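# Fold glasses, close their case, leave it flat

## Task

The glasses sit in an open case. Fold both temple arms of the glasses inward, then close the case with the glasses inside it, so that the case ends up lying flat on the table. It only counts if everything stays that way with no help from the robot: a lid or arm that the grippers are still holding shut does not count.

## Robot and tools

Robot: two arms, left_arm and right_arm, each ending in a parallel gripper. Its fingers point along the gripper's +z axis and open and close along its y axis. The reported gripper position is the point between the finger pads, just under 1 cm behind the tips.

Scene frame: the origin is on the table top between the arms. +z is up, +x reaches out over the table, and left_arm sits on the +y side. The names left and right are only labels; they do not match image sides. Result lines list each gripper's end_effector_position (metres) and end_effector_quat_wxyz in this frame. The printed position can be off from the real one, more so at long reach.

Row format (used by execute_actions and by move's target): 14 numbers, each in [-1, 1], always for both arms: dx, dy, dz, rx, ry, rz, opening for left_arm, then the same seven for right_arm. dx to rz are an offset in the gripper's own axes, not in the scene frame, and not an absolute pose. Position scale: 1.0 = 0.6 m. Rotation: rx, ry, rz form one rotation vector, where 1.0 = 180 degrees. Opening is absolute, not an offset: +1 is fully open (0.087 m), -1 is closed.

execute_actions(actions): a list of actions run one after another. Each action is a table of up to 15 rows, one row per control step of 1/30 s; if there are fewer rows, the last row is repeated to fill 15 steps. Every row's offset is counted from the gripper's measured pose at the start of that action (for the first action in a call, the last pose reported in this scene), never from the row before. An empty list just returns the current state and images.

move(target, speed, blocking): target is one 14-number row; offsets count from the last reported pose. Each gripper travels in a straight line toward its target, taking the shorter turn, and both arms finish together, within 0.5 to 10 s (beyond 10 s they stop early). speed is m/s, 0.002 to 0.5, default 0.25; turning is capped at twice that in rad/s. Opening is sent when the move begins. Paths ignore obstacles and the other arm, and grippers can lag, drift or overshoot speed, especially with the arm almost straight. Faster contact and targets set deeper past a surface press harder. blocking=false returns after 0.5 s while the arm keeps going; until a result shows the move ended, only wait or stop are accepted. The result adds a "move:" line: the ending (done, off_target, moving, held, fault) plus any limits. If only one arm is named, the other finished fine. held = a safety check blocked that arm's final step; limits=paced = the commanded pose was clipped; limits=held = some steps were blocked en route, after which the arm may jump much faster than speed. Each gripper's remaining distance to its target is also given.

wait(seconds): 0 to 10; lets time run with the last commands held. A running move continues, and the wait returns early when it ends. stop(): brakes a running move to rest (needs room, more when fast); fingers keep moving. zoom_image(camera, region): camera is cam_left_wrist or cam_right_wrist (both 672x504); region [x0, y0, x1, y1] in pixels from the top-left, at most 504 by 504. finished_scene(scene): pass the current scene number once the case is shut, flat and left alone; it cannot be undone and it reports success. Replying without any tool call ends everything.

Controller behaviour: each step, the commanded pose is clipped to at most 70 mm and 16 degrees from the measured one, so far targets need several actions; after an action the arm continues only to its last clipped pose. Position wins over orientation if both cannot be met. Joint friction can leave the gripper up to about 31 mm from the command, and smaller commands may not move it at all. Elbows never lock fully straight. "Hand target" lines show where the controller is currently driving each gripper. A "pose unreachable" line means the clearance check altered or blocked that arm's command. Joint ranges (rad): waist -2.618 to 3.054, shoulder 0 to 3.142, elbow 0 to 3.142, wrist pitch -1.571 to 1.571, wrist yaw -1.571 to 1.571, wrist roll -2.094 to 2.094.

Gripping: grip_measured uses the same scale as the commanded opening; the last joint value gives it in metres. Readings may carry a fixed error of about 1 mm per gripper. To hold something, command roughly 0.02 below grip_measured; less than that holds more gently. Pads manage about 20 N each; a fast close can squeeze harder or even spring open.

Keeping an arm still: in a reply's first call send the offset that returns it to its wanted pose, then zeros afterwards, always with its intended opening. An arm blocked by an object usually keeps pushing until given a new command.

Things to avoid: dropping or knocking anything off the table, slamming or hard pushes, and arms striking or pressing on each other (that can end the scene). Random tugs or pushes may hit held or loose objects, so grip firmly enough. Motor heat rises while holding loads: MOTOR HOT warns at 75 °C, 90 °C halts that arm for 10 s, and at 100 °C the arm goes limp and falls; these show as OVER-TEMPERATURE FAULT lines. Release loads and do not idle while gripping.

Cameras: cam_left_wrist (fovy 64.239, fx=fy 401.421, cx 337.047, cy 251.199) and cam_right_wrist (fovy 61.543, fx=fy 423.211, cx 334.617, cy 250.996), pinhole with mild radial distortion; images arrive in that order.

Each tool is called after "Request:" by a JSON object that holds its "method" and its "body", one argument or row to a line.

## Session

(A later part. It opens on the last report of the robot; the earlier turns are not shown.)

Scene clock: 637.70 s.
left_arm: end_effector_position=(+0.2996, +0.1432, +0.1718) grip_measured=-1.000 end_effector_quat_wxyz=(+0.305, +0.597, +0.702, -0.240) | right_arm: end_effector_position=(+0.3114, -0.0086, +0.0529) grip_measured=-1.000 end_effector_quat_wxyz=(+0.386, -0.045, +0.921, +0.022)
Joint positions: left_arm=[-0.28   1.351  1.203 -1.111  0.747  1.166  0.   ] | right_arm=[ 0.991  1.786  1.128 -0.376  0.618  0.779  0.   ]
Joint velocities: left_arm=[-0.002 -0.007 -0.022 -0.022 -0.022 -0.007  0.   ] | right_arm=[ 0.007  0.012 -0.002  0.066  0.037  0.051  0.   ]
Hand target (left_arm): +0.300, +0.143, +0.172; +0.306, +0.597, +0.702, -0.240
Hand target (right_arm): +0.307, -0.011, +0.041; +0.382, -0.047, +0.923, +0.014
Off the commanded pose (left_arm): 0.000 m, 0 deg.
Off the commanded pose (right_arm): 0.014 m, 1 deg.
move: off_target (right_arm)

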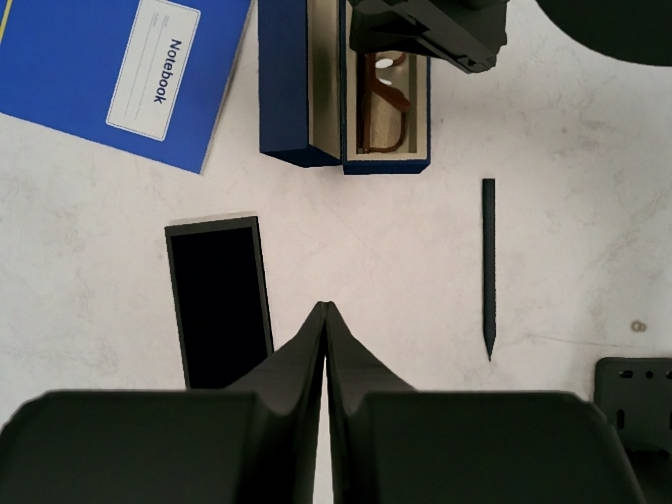

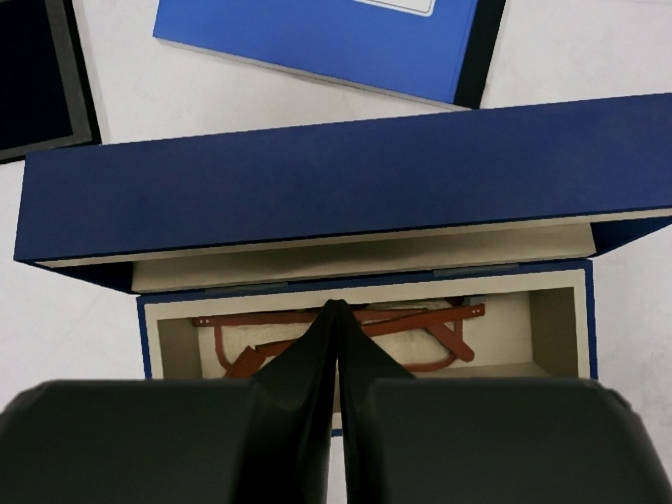

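Request:
{"method": "zoom_image", "body": {
  "camera": "cam_right_wrist",
  "region": [180, 250, 500, 400]
}}

Region (180, 250, 500, 400) of cam_right_wrist's 672x504 image, scaled by 1.575, with more detail than that image has; it fills the top 236 rows of this view, and the rest is white.

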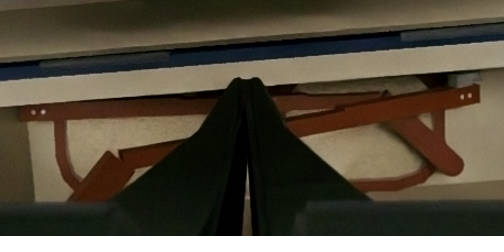

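Request:
{"method": "move", "body": {
  "target": [0,0,0,0,0,0,-1, 0.0247,0.0017,-0.0013,0,0,0,-1],
  "speed": 0.03
}}

Scene clock: 667.87 s.
left_arm: end_effector_position=(+0.2996, +0.1432, +0.1718) grip_measured=-1.000 end_effector_quat_wxyz=(+0.305, +0.597, +0.702, -0.240) | right_arm: end_effector_position=(+0.3062, -0.0063, +0.0498) grip_measured=-1.000 end_effector_quat_wxyz=(+0.390, -0.044, +0.920, +0.024)
Joint positions: left_arm=[-0.28   1.351  1.203 -1.111  0.747  1.166  0.   ] | right_arm=[ 1.009  1.786  1.112 -0.361  0.629  0.796  0.   ]
Joint velocities: left_arm=[ 0.007 -0.007 -0.002  0.037 -0.022  0.037  0.   ] | right_arm=[ 0.002 -0.007  0.007 -0.066  0.037  0.037  0.   ]
Hand target (left_arm): +0.300, +0.143, +0.172; +0.305, +0.597, +0.702, -0.240
Hand target (right_arm): +0.301, -0.009, +0.043; +0.387, -0.045, +0.921, +0.022
Off the commanded pose (left_arm): 0.000 m, 0 deg.
Off the commanded pose (right_arm): 0.009 m, 1 deg.
move: done

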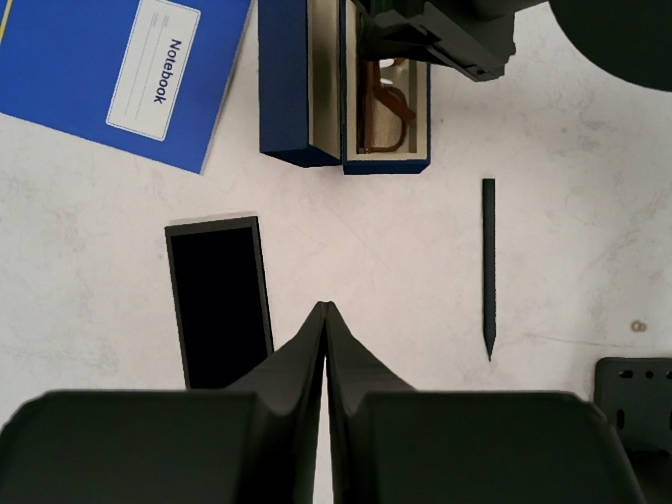

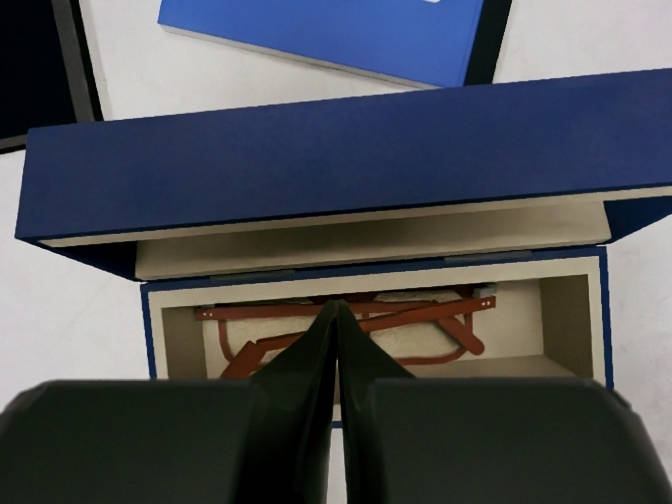

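Request:
{"method": "zoom_image", "body": {
  "camera": "cam_right_wrist",
  "region": [140, 250, 560, 430]
}}

Region (140, 250, 560, 430) of cam_right_wrist's 672x504 image, scaled by 1.200, with more detail than that image has; it fills the top 216 rows of this view, and the rest is white.

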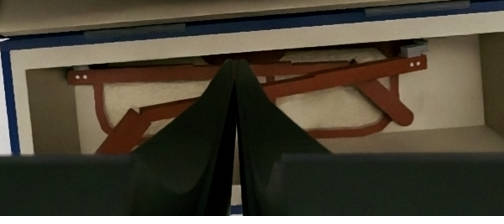

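Request:
{"method": "move", "body": {
  "target": [0,0,0,0,0,0,-1, 0.0371,-0.0026,0.0193,0,0.0056,0,-1],
  "speed": 0.03
}}

Scene clock: 681.17 s.
left_arm: end_effector_position=(+0.2996, +0.1432, +0.1718) grip_measured=-1.000 end_effector_quat_wxyz=(+0.305, +0.597, +0.702, -0.240) | right_arm: end_effector_position=(+0.3066, -0.0054, +0.0440) grip_measured=-1.000 end_effector_quat_wxyz=(+0.395, -0.037, +0.917, +0.034)
Joint positions: left_arm=[-0.28   1.351  1.203 -1.111  0.747  1.166  0.   ] | right_arm=[ 1.009  1.786  1.077 -0.305  0.63   0.802  0.   ]
Joint velocities: left_arm=[ 0.002  0.002 -0.002  0.022 -0.022 -0.007  0.   ] | right_arm=[-0.017  0.002 -0.022 -0.007 -0.051 -0.066  0.   ]
Hand target (left_arm): +0.300, +0.143, +0.172; +0.305, +0.597, +0.702, -0.240
Hand target (right_arm): +0.299, -0.009, +0.026; +0.382, -0.044, +0.923, +0.024
Off the commanded pose (left_arm): 0.000 m, 0 deg.
Off the commanded pose (right_arm): 0.020 m, 2 deg.
move: off_target (right_arm)

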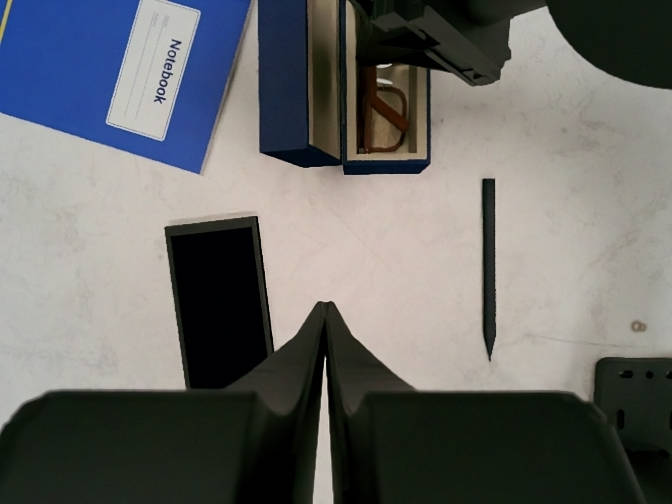

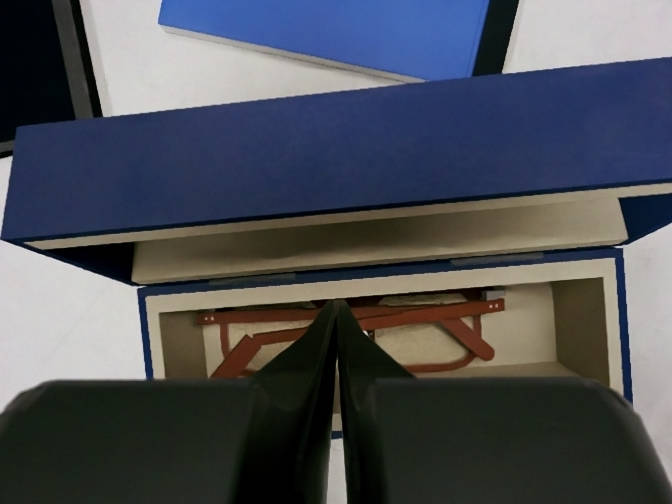

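Request:
{"method": "move", "body": {
  "target": [0,0,0,0,0,0,-1, 0.0340,-0.0221,0.0097,0.0080,0.0087,-0.0080,-1],
  "speed": 0.03
}}

Scene clock: 712.33 s.
left_arm: end_effector_position=(+0.2996, +0.1432, +0.1718) grip_measured=-1.000 end_effector_quat_wxyz=(+0.305, +0.597, +0.702, -0.240) | right_arm: end_effector_position=(+0.3018, -0.0141, +0.0337) grip_measured=-1.000 end_effector_quat_wxyz=(+0.388, -0.042, +0.920, +0.023)
Joint positions: left_arm=[-0.28   1.351  1.203 -1.111  0.747  1.166  0.   ] | right_arm=[ 1.009  1.786  1.042 -0.298  0.63   0.802  0.   ]
Joint velocities: left_arm=[ 0.007  0.002 -0.007 -0.066 -0.037  0.007  0.   ] | right_arm=[-0.012  0.002 -0.012 -0.022  0.007 -0.022  0.   ]
Hand target (left_arm): +0.300, +0.143, +0.172; +0.305, +0.597, +0.702, -0.240
Hand target (right_arm): +0.298, -0.019, +0.025; +0.383, -0.044, +0.923, +0.016
Off the commanded pose (left_arm): 0.000 m, 0 deg.
Off the commanded pose (right_arm): 0.011 m, 1 deg.
move: off_target (right_arm)

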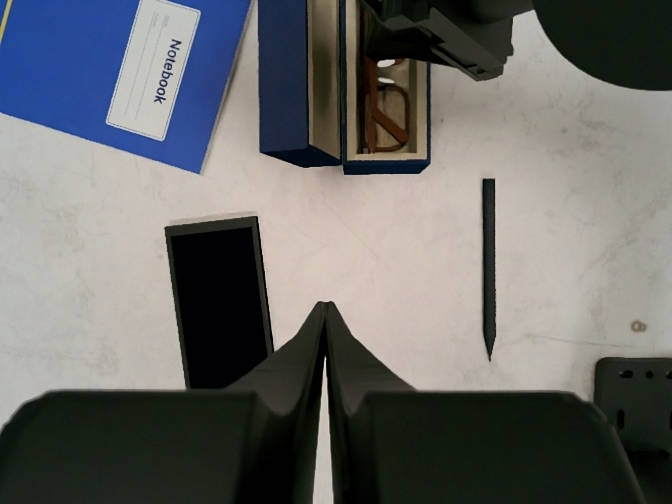

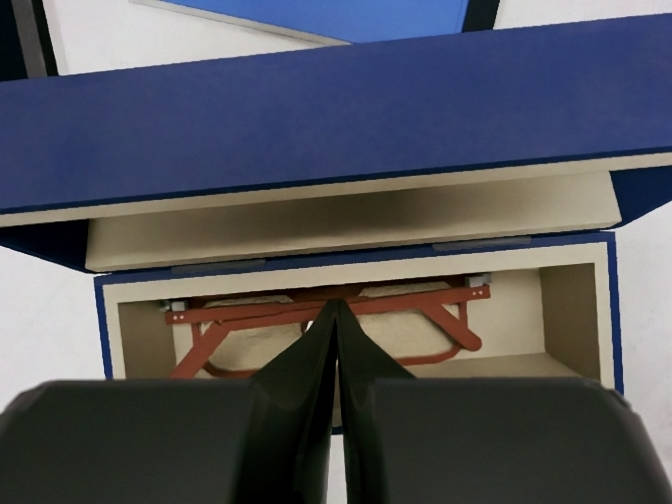

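Request:
{"method": "zoom_image", "body": {
  "camera": "cam_right_wrist",
  "region": [100, 250, 520, 430]
}}

Request:
{"method": "zoom_image", "body": {
  "camera": "cam_left_wrist",
  "region": [320, 30, 460, 190]
}}

Region (100, 250, 520, 430) of cam_right_wrist's 672x504 image, scaled by 1.200, with more detail than that image has; it fills the top 216 rows of this view, and the rest is white.

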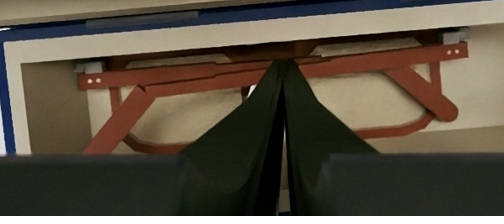

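Region (320, 30, 460, 190) of cam_left_wrist's 672x504 image, scaled by 3.150, with more detail than that image has; it fills the left 441 columns of this view, and the rest is white.

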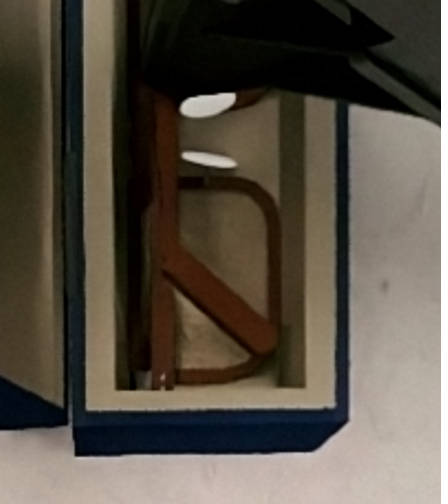

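Request:
{"method": "zoom_image", "body": {
  "camera": "cam_right_wrist",
  "region": [150, 280, 350, 380]
}}

Request:
{"method": "zoom_image", "body": {
  "camera": "cam_right_wrist",
  "region": [310, 265, 510, 365]
}}

Region (150, 280, 350, 380) of cam_right_wrist's 672x504 image, scaled by 2.520, with more detail than that image has.

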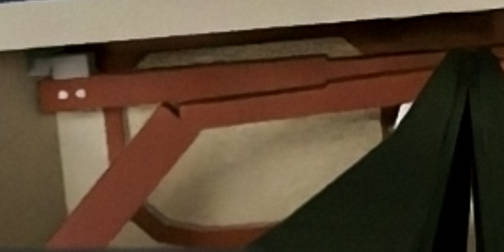

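Region (310, 265, 510, 365) of cam_right_wrist's 672x504 image, scaled by 2.520, with more detail than that image has.

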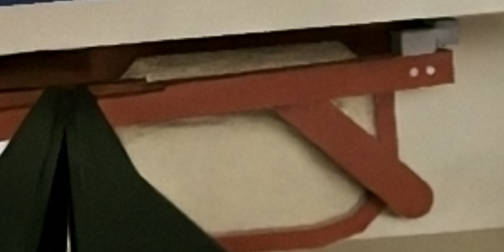

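Request:
{"method": "move", "body": {
  "target": [0,0,0,0,0,0,-1, -0.0022,0.0568,0.0024,0,0.003,0,-1],
  "speed": 0.03
}}

Scene clock: 768.53 s.
left_arm: end_effector_position=(+0.2996, +0.1432, +0.1718) grip_measured=-1.000 end_effector_quat_wxyz=(+0.305, +0.597, +0.702, -0.240) | right_arm: end_effector_position=(+0.3019, +0.0163, +0.0362) grip_measured=-1.000 end_effector_quat_wxyz=(+0.386, -0.042, +0.921, +0.027)
Joint positions: left_arm=[-0.28   1.351  1.203 -1.111  0.747  1.166  0.   ] | right_arm=[ 1.046  1.874  1.174 -0.361  0.639  0.842  0.   ]
Joint velocities: left_arm=[-0.007  0.007 -0.002 -0.051 -0.007 -0.037  0.   ] | right_arm=[ 0.002 -0.002 -0.012  0.051  0.007  0.007  0.   ]
Hand target (left_arm): +0.300, +0.143, +0.172; +0.305, +0.597, +0.702, -0.240
Hand target (right_arm): +0.301, +0.020, +0.034; +0.385, -0.042, +0.922, +0.023
Off the commanded pose (left_arm): 0.000 m, 0 deg.
Off the commanded pose (right_arm): 0.005 m, 1 deg.
move: done

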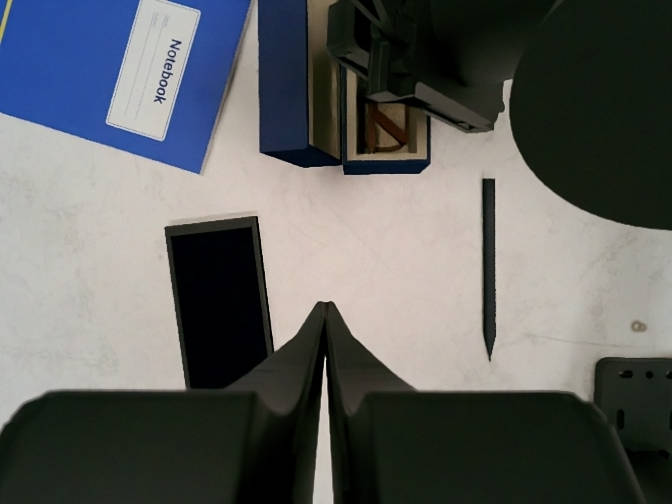

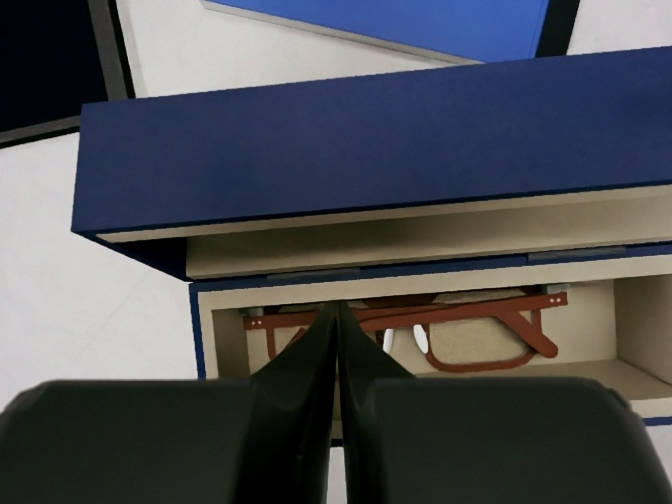

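Request:
{"method": "zoom_image", "body": {
  "camera": "cam_right_wrist",
  "region": [230, 280, 430, 380]
}}

Request:
{"method": "zoom_image", "body": {
  "camera": "cam_right_wrist",
  "region": [390, 275, 590, 375]
}}

Region (230, 280, 430, 380) of cam_right_wrist's 672x504 image, scaled by 2.520, with more detail than that image has.

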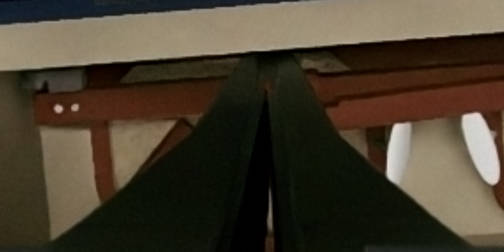

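Region (390, 275, 590, 375) of cam_right_wrist's 672x504 image, scaled by 2.520, with more detail than that image has.

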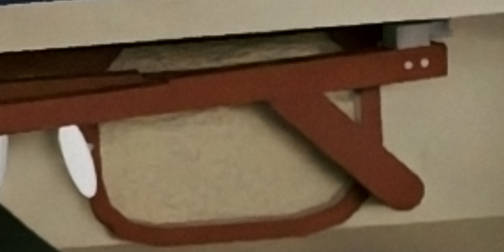

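Request:
{"method": "move", "body": {
  "target": [0,0,0,0,0,0,-1, 0.0303,-0.0204,0.0096,0.0082,0.0084,-0.0082,-1],
  "speed": 0.03
}}

Scene clock: 786.97 s.
left_arm: end_effector_position=(+0.2996, +0.1432, +0.1718) grip_measured=-1.000 end_effector_quat_wxyz=(+0.305, +0.597, +0.702, -0.240) | right_arm: end_effector_position=(+0.2990, +0.0106, +0.0294) grip_measured=-1.000 end_effector_quat_wxyz=(+0.382, -0.044, +0.923, +0.020)
Joint positions: left_arm=[-0.28   1.351  1.203 -1.111  0.747  1.166  0.   ] | right_arm=[ 1.046  1.874  1.15  -0.355  0.639  0.844  0.   ]
Joint velocities: left_arm=[-0.012 -0.002 -0.007 -0.007 -0.022  0.037  0.   ] | right_arm=[-0.007  0.002 -0.012 -0.051  0.022  0.037  0.   ]
Hand target (left_arm): +0.300, +0.143, +0.172; +0.305, +0.597, +0.702, -0.240
Hand target (right_arm): +0.295, +0.003, +0.019; +0.374, -0.049, +0.926, +0.009
Off the commanded pose (left_arm): 0.000 m, 0 deg.
Off the commanded pose (right_arm): 0.013 m, 2 deg.
move: off_target (right_arm)

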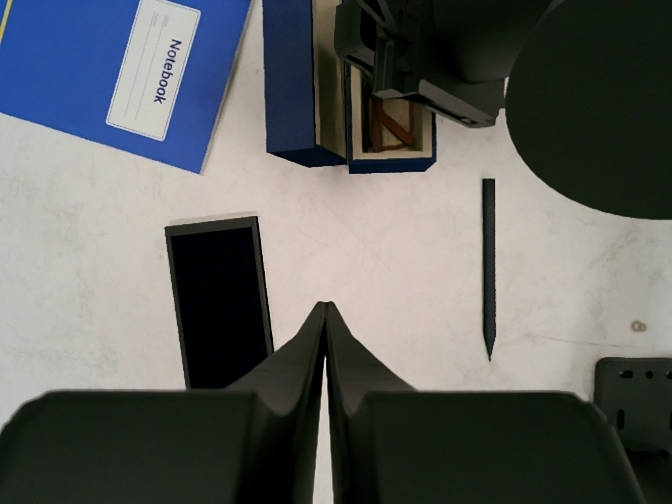

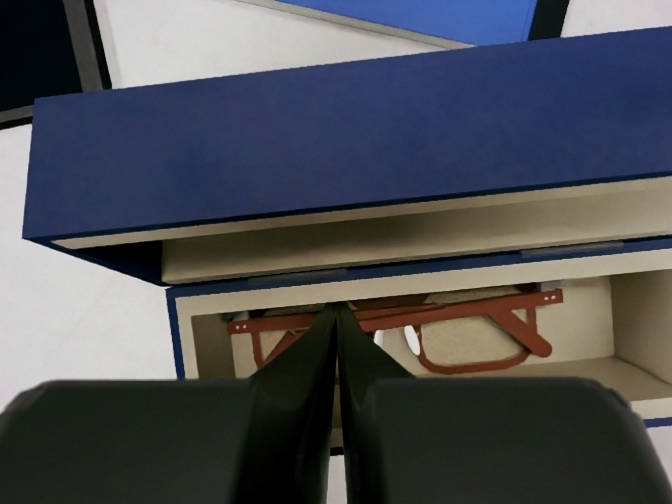

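Request:
{"method": "zoom_image", "body": {
  "camera": "cam_right_wrist",
  "region": [215, 280, 415, 380]
}}

Request:
{"method": "zoom_image", "body": {
  "camera": "cam_right_wrist",
  "region": [380, 275, 580, 375]
}}

Region (215, 280, 415, 380) of cam_right_wrist's 672x504 image, scaled by 2.520, with more detail than that image has.

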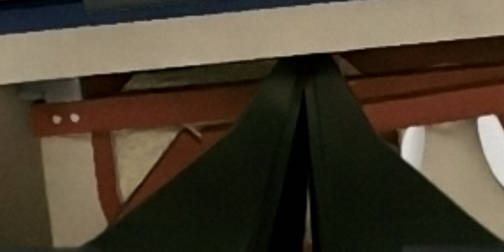

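Region (380, 275, 580, 375) of cam_right_wrist's 672x504 image, scaled by 2.520, with more detail than that image has.

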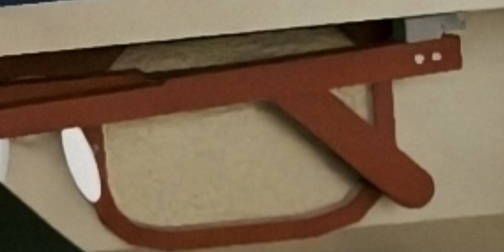

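Request:
{"method": "move", "body": {
  "target": [0,0,0,0,0,0,-1, -0.0211,0.0274,-0.0207,-0.0098,-0.0044,-0.0010,-1],
  "speed": 0.04
}}

Scene clock: 833.80 s.
left_arm: end_effector_position=(+0.2996, +0.1432, +0.1718) grip_measured=-1.000 end_effector_quat_wxyz=(+0.305, +0.597, +0.702, -0.240) | right_arm: end_effector_position=(+0.2981, +0.0213, +0.0402) grip_measured=-1.000 end_effector_quat_wxyz=(+0.385, -0.048, +0.921, +0.029)
Joint positions: left_arm=[-0.28   1.351  1.203 -1.111  0.747  1.166  0.   ] | right_arm=[ 1.059  1.874  1.192 -0.381  0.639  0.844  0.   ]
Joint velocities: left_arm=[-0.012 -0.017  0.002  0.037 -0.037  0.022  0.   ] | right_arm=[-0.017 -0.002 -0.002  0.037 -0.007 -0.022  0.   ]
Hand target (left_arm): +0.300, +0.143, +0.172; +0.305, +0.597, +0.702, -0.240
Hand target (right_arm): +0.297, +0.027, +0.047; +0.388, -0.051, +0.920, +0.034
Off the commanded pose (left_arm): 0.000 m, 0 deg.
Off the commanded pose (right_arm): 0.009 m, 1 deg.
move: done

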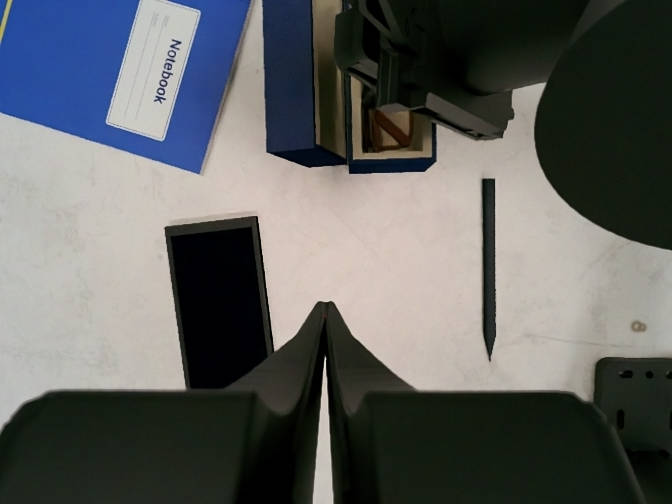

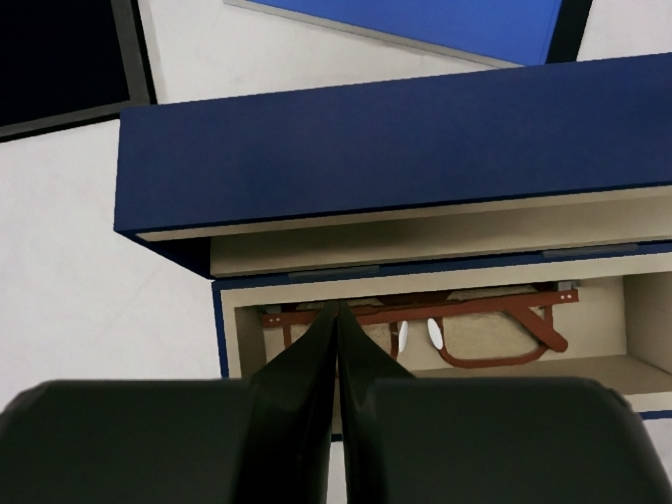

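Request:
{"method": "zoom_image", "body": {
  "camera": "cam_right_wrist",
  "region": [250, 275, 450, 375]
}}

Request:
{"method": "zoom_image", "body": {
  "camera": "cam_right_wrist",
  "region": [400, 270, 600, 370]
}}

Region (250, 275, 450, 375) of cam_right_wrist's 672x504 image, scaled by 2.520, with more detail than that image has.

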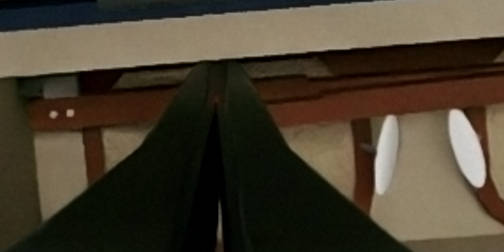

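Region (400, 270, 600, 370) of cam_right_wrist's 672x504 image, scaled by 2.520, with more detail than that image has.

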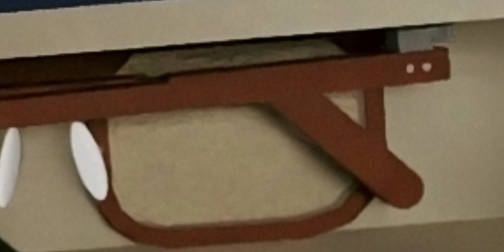

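Request:
{"method": "execute_actions", "body": {
  "actions": [
    [[0,0,0,0,0,0,-1,0.00415,-0.00316,0.00094,0.0013,0.0014,-0.0013,-1],[0,0,0,0,0,0,-1,0.0083,-0.00632,0.00188,0.0027,0.0027,-0.0027,-1],[0,0,0,0,0,0,-1,0.01245,-0.00948,0.00282,0.004,0.0041,-0.004,-1],[0,0,0,0,0,0,-1,0.01425,-0.01037,0.00374,0.004,0.0041,-0.004,-1],[0,0,0,0,0,0,-1,0.01606,-0.01125,0.00466,0.004,0.0041,-0.004,-1],[0,0,0,0,0,0,-1,0.01786,-0.01214,0.00557,0.004,0.0041,-0.004,-1],[0,0,0,0,0,0,-1,0.01967,-0.01302,0.00649,0.004,0.0041,-0.004,-1],[0,0,0,0,0,0,-1,0.02147,-0.01391,0.00741,0.004,0.0041,-0.004,-1],[0,0,0,0,0,0,-1,0.02327,-0.0148,0.00833,0.004,0.0041,-0.004,-1],[0,0,0,0,0,0,-1,0.02508,-0.01568,0.00925,0.004,0.0041,-0.004,-1],[0,0,0,0,0,0,-1,0.02688,-0.01657,0.01016,0.004,0.0041,-0.004,-1],[0,0,0,0,0,0,-1,0.02869,-0.01745,0.01108,0.004,0.0041,-0.004,-1],[0,0,0,0,0,0,-1,0.03049,-0.01834,0.012,0.004,0.0041,-0.004,-1],[0,0,0,0,0,0,-1,0.03229,-0.01923,0.01292,0.004,0.0041,-0.004,-1],[0,0,0,0,0,0,-1,0.0341,-0.02011,0.01384,0.004,0.0041,-0.004,-1]]
  ]
}}

Request:
{"method": "wait", "body": {
  "seconds": 0.5
}}

Scene clock: 872.87 s.
left_arm: end_effector_position=(+0.2996, +0.1432, +0.1718) grip_measured=-1.000 end_effector_quat_wxyz=(+0.305, +0.597, +0.702, -0.240) | right_arm: end_effector_position=(+0.2939, +0.0125, +0.0275) grip_measured=-1.000 end_effector_quat_wxyz=(+0.381, -0.051, +0.923, +0.021)
Joint positions: left_arm=[-0.28   1.351  1.203 -1.111  0.747  1.166  0.   ] | right_arm=[ 1.059  1.874  1.143 -0.352  0.639  0.844  0.   ]
Joint velocities: left_arm=[ 0.002  0.002 -0.007 -0.051 -0.066  0.095  0.   ] | right_arm=[-0.012  0.002 -0.12   0.11  -0.022  0.037  0.   ]
Hand target (left_arm): +0.300, +0.143, +0.172; +0.305, +0.597, +0.702, -0.240
Hand target (right_arm): +0.291, +0.009, +0.020; +0.380, -0.051, +0.924, +0.020
Off the commanded pose (left_arm): 0.000 m, 0 deg.
Off the commanded pose (right_arm): 0.009 m, 0 deg.

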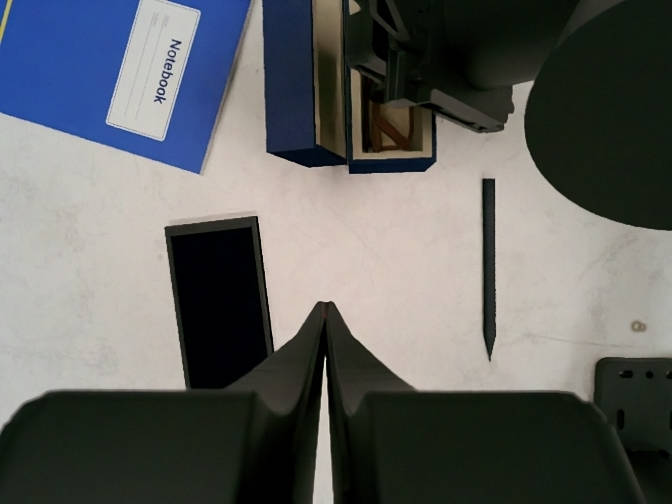

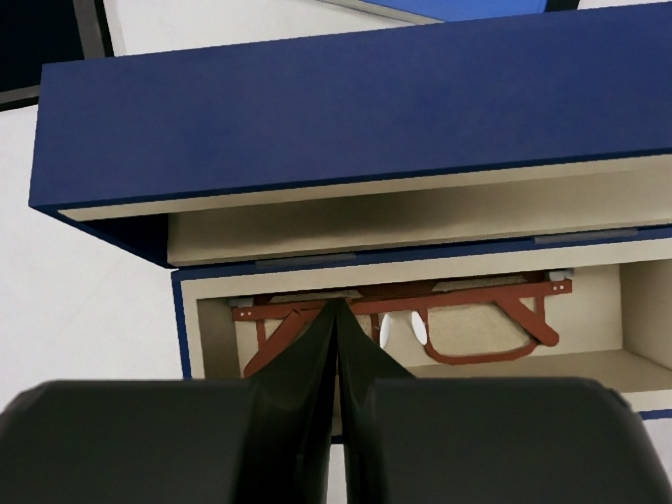

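Scene clock: 873.37 s.
left_arm: end_effector_position=(+0.2996, +0.1432, +0.1718) grip_measured=-1.000 end_effector_quat_wxyz=(+0.305, +0.597, +0.702, -0.240) | right_arm: end_effector_position=(+0.2943, +0.0126, +0.0264) grip_measured=-1.000 end_effector_quat_wxyz=(+0.383, -0.050, +0.922, +0.023)
Joint positions: left_arm=[-0.28   1.351  1.203 -1.111  0.747  1.166  0.   ] | right_arm=[ 1.059  1.874  1.135 -0.338  0.641  0.844  0.   ]
Joint velocities: left_arm=[-0.012 -0.012 -0.007 -0.066  0.037  0.022  0.   ] | right_arm=[-0.017  0.007 -0.022 -0.066 -0.037  0.007  0.   ]
Hand target (left_arm): +0.300, +0.143, +0.172; +0.305, +0.597, +0.702, -0.240
Hand target (right_arm): +0.291, +0.008, +0.020; +0.380, -0.051, +0.924, +0.020
Off the commanded pose (left_arm): 0.000 m, 0 deg.
Off the commanded pose (right_arm): 0.008 m, 1 deg.
wait: 0.50 s; at rest by 0.17 s

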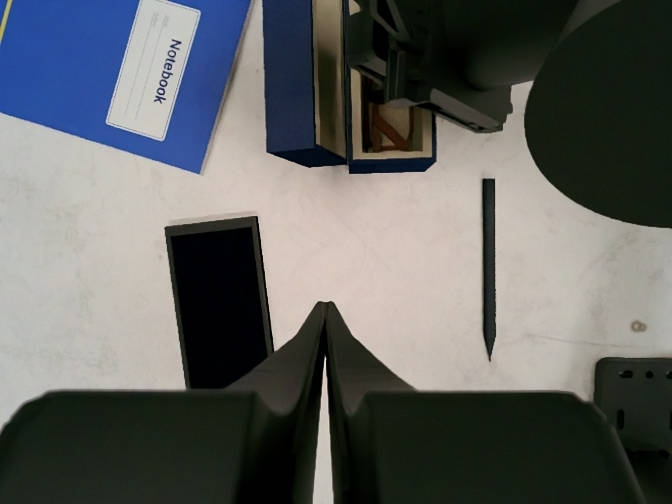

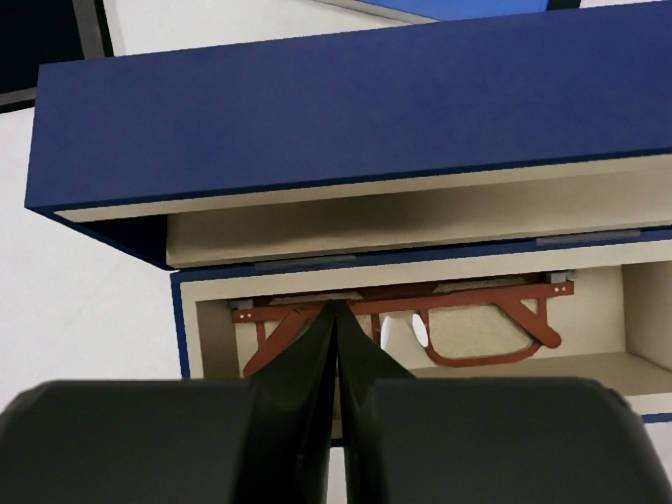

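Request:
{"method": "zoom_image", "body": {
  "camera": "cam_right_wrist",
  "region": [220, 280, 420, 380]
}}

Request:
{"method": "zoom_image", "body": {
  "camera": "cam_right_wrist",
  "region": [390, 265, 590, 365]
}}

Region (220, 280, 420, 380) of cam_right_wrist's 672x504 image, scaled by 2.520, with more detail than that image has.

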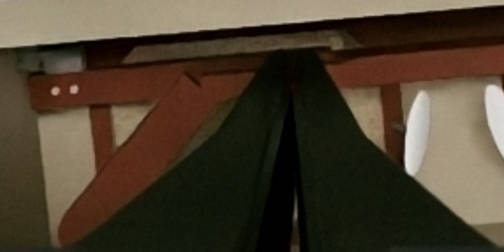

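Region (390, 265, 590, 365) of cam_right_wrist's 672x504 image, scaled by 2.520, with more detail than that image has.

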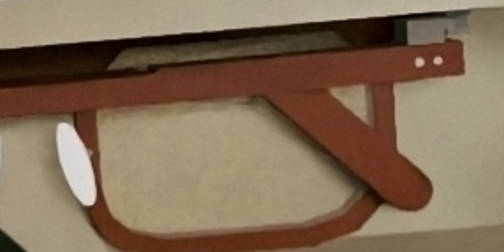

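Request:
{"method": "zoom_image", "body": {
  "camera": "cam_left_wrist",
  "region": [250, 60, 450, 190]
}}

Region (250, 60, 450, 190) of cam_left_wrist's 672x504 image, scaled by 2.520, with more detail than that image has; it fills the top 328 rows of this view, and the rest is white.

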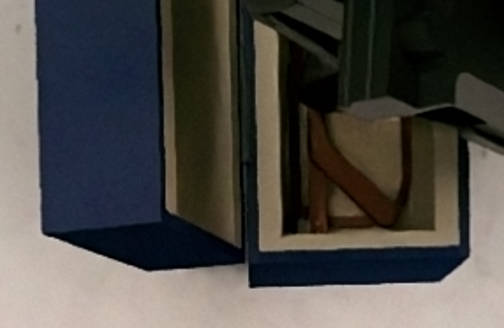

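Request:
{"method": "move", "body": {
  "target": [-0.0216,0.1014,0.2450,0.0018,0.0037,-0.0105,-1, -0.0372,-0.1479,-0.0547,-0.0213,-0.0547,-0.0196,-1],
  "speed": 0.1
}}

Scene clock: 990.67 s.
left_arm: end_effector_position=(+0.3800, +0.0410, +0.0874) grip_measured=-1.000 end_effector_quat_wxyz=(+0.302, +0.589, +0.709, -0.244) | right_arm: end_effector_position=(+0.2968, -0.0717, +0.0647) grip_measured=-1.000 end_effector_quat_wxyz=(+0.457, -0.087, +0.884, +0.046)
Joint positions: left_arm=[-0.55   1.735  1.215 -0.534  0.637  0.822  0.   ] | right_arm=[ 0.965  1.453  0.708 -0.063  0.643  0.563  0.   ]
Joint velocities: left_arm=[ 0.017 -0.012 -0.012 -0.007 -0.022  0.125  0.   ] | right_arm=[-0.012  0.002  0.012 -0.051  0.022 -0.037  0.   ]
Hand target (left_arm): +0.383, +0.040, +0.083; +0.297, +0.588, +0.713, -0.240
Hand target (right_arm): +0.296, -0.076, +0.064; +0.458, -0.089, +0.883, +0.047
Off the commanded pose (left_arm): 0.008 m, 1 deg.
Off the commanded pose (right_arm): 0.005 m, 0 deg.
move: done

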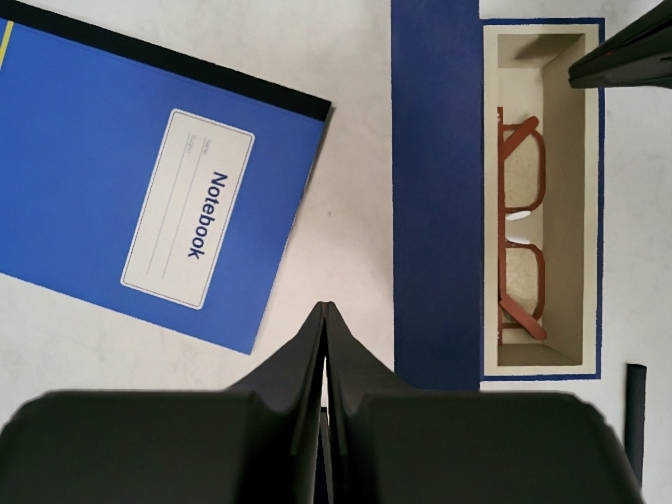

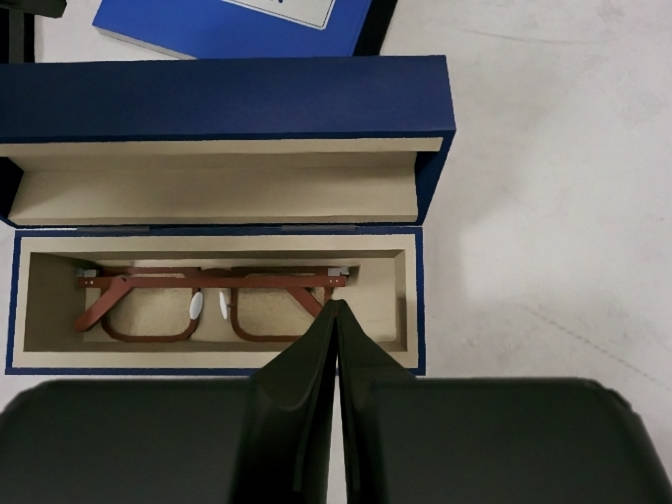

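Request:
{"method": "zoom_image", "body": {
  "camera": "cam_left_wrist",
  "region": [460, 0, 672, 390]
}}

Request:
{"method": "zoom_image", "body": {
  "camera": "cam_right_wrist",
  "region": [0, 220, 260, 380]
}}

Region (460, 0, 672, 390) of cam_left_wrist's 672x504 image, scaled by 1.292, with more detail than that image has; it fills the left 274 columns of this view, and the rest is white.

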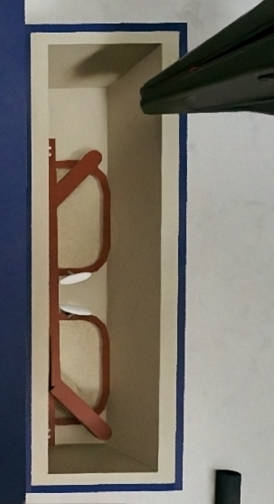

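Region (0, 220, 260, 380) of cam_right_wrist's 672x504 image, scaled by 1.938, with more detail than that image has; it fills the top 310 rows of this view, and the rest is white.

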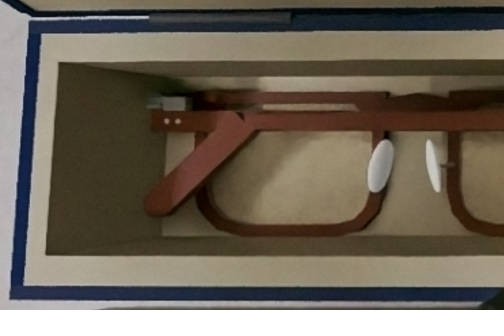

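Request:
{"method": "move", "body": {
  "target": [-0.0127,-0.0650,-0.0118,0,0,0,-1, 0,0,0,0,0,0,-1],
  "speed": 0.03
}}

Scene clock: 1012.37 s.
left_arm: end_effector_position=(+0.3470, +0.0323, +0.1016) grip_measured=-1.000 end_effector_quat_wxyz=(+0.309, +0.591, +0.703, -0.248) | right_arm: end_effector_position=(+0.2969, -0.0715, +0.0648) grip_measured=-1.000 end_effector_quat_wxyz=(+0.457, -0.088, +0.884, +0.046)
Joint positions: left_arm=[-0.61   1.607  1.116 -0.511  0.618  0.76   0.   ] | right_arm=[ 0.965  1.453  0.708 -0.062  0.643  0.562  0.   ]
Joint velocities: left_arm=[ 0.002  0.012  0.002 -0.037 -0.095 -0.022  0.   ] | right_arm=[ 0.012  0.007  0.002 -0.007 -0.007 -0.051  0.   ]
Hand target (left_arm): +0.342, +0.035, +0.097; +0.302, +0.590, +0.708, -0.243
Hand target (right_arm): +0.297, -0.072, +0.065; +0.457, -0.087, +0.884, +0.046
Off the commanded pose (left_arm): 0.007 m, 1 deg.
Off the commanded pose (right_arm): 0.000 m, 0 deg.
move: done

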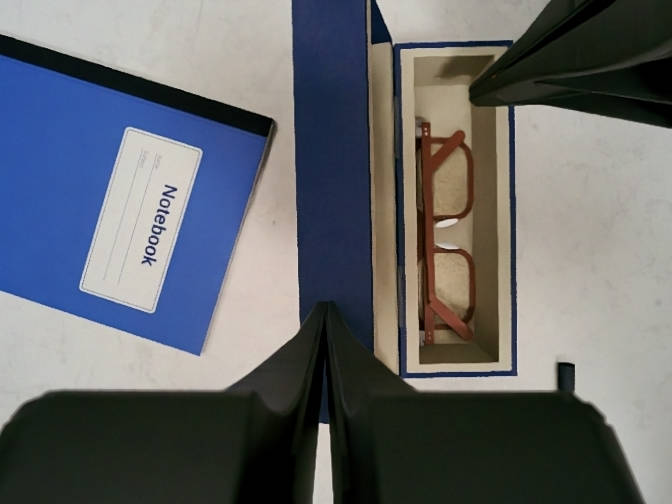

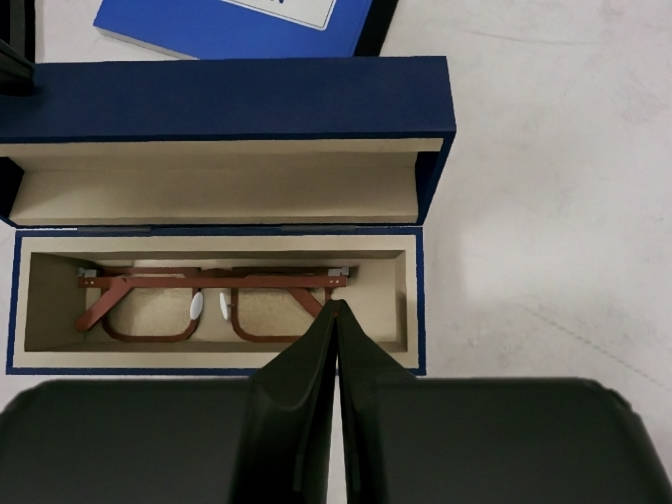

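Request:
{"method": "move", "body": {
  "target": [-0.0035,0.0601,-0.0046,0,0,0,-1, 0,0,0,0,0,0,-1],
  "speed": 0.08
}}

Request:
{"method": "move", "body": {
  "target": [0.0511,0.0039,0.0481,0,0.006,0,-1, 0,0,0,0,0,0,-1],
  "speed": 0.08
}}

Scene clock: 1027.73 s.
left_arm: end_effector_position=(+0.3838, +0.0366, +0.1125) grip_measured=-1.000 end_effector_quat_wxyz=(+0.323, +0.590, +0.699, -0.242) | right_arm: end_effector_position=(+0.2969, -0.0715, +0.0648) grip_measured=-1.000 end_effector_quat_wxyz=(+0.457, -0.088, +0.884, +0.046)
Joint positions: left_arm=[-0.554  1.7    1.255 -0.559  0.642  0.813  0.   ] | right_arm=[ 0.965  1.453  0.708 -0.062  0.643  0.562  0.   ]
Joint velocities: left_arm=[-0.007  0.002  0.007 -0.066  0.037  0.051  0.   ] | right_arm=[-0.007 -0.002 -0.012  0.022  0.007  0.037  0.   ]
Hand target (left_arm): +0.382, +0.039, +0.106; +0.309, +0.591, +0.703, -0.248
Hand target (right_arm): +0.297, -0.072, +0.065; +0.457, -0.088, +0.884, +0.046
Off the commanded pose (left_arm): 0.008 m, 2 deg.
Off the commanded pose (right_arm): 0.000 m, 0 deg.
move: done

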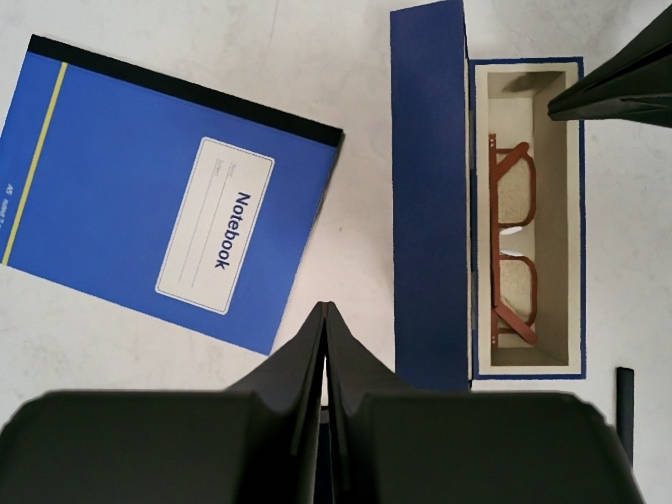

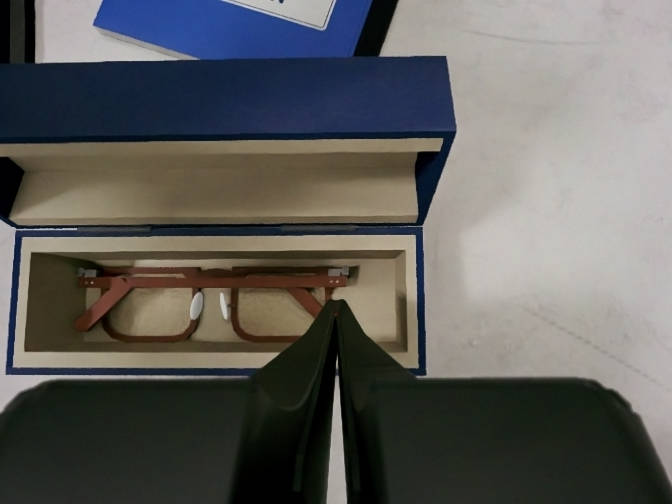

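Scene clock: 1028.77 s.
left_arm: end_effector_position=(+0.3919, +0.0333, +0.0842) grip_measured=-1.000 end_effector_quat_wxyz=(+0.330, +0.591, +0.696, -0.239) | right_arm: end_effector_position=(+0.2969, -0.0715, +0.0648) grip_measured=-1.000 end_effector_quat_wxyz=(+0.457, -0.088, +0.884, +0.046)
Joint positions: left_arm=[-0.554  1.748  1.188 -0.427  0.642  0.813  0.   ] | right_arm=[ 0.965  1.453  0.708 -0.062  0.643  0.562  0.   ]
Joint velocities: left_arm=[ 0.007 -0.022  0.012 -0.022 -0.037  0.007  0.   ] | right_arm=[-0.002 -0.002 -0.002 -0.007 -0.022 -0.037  0.   ]
Hand target (left_arm): +0.388, +0.036, +0.071; +0.316, +0.593, +0.702, -0.236
Hand target (right_arm): +0.297, -0.072, +0.065; +0.457, -0.088, +0.884, +0.046
Off the commanded pose (left_arm): 0.015 m, 2 deg.
Off the commanded pose (right_arm): 0.000 m, 0 deg.
move: off_target (left_arm)

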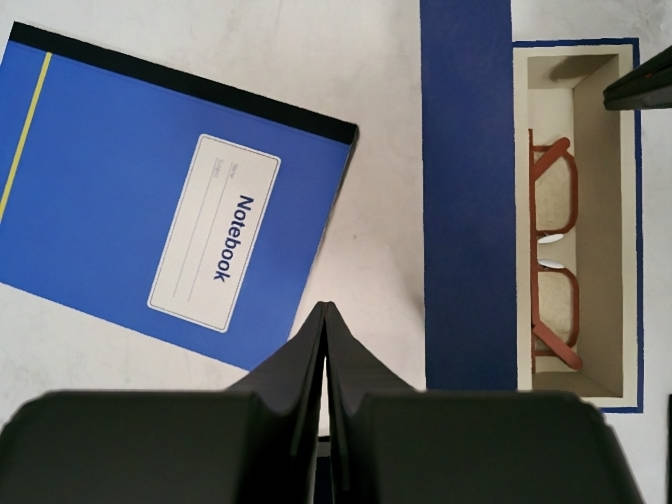

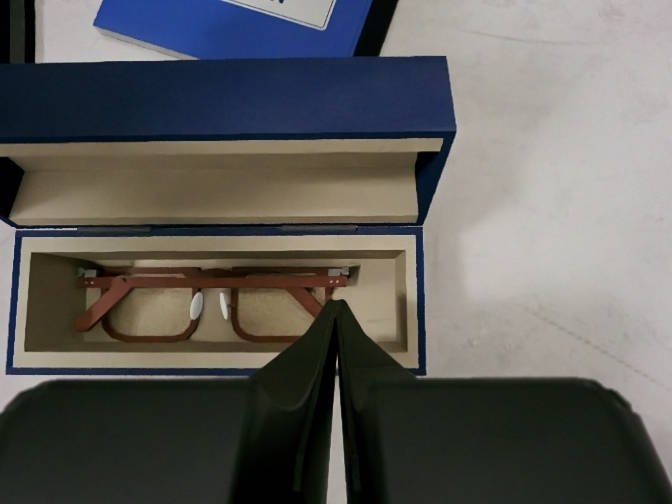

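Request:
{"method": "move", "body": {
  "target": [0.0225,-0.0882,0.0099,0.0118,0.0168,-0.0140,-1, 0,0,0,0,0,0,-1],
  "speed": 0.035
}}

Scene clock: 1047.40 s.
left_arm: end_effector_position=(+0.3480, +0.0268, +0.0719) grip_measured=-1.000 end_effector_quat_wxyz=(+0.306, +0.590, +0.706, -0.243) | right_arm: end_effector_position=(+0.2969, -0.0715, +0.0648) grip_measured=-1.000 end_effector_quat_wxyz=(+0.457, -0.088, +0.884, +0.046)
Joint positions: left_arm=[-0.629  1.655  1.047 -0.39   0.597  0.74   0.   ] | right_arm=[ 0.965  1.453  0.708 -0.062  0.643  0.562  0.   ]
Joint velocities: left_arm=[ 0.002 -0.002 -0.027  0.022 -0.051 -0.081  0.   ] | right_arm=[-0.007  0.007 -0.012 -0.007  0.051 -0.037  0.   ]
Hand target (left_arm): +0.340, +0.029, +0.066; +0.295, +0.588, +0.713, -0.242
Hand target (right_arm): +0.297, -0.072, +0.065; +0.457, -0.088, +0.884, +0.046
Off the commanded pose (left_arm): 0.009 m, 1 deg.
Off the commanded pose (right_arm): 0.000 m, 0 deg.
move: done

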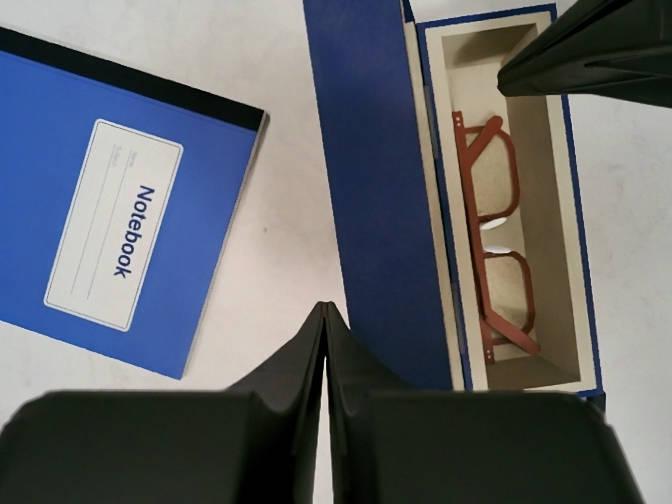

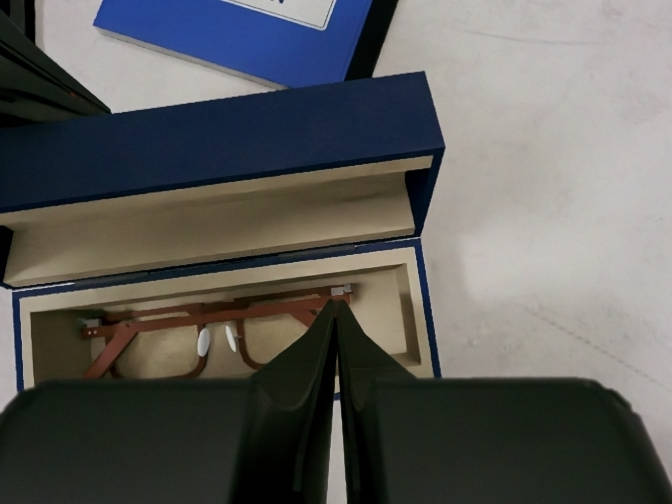

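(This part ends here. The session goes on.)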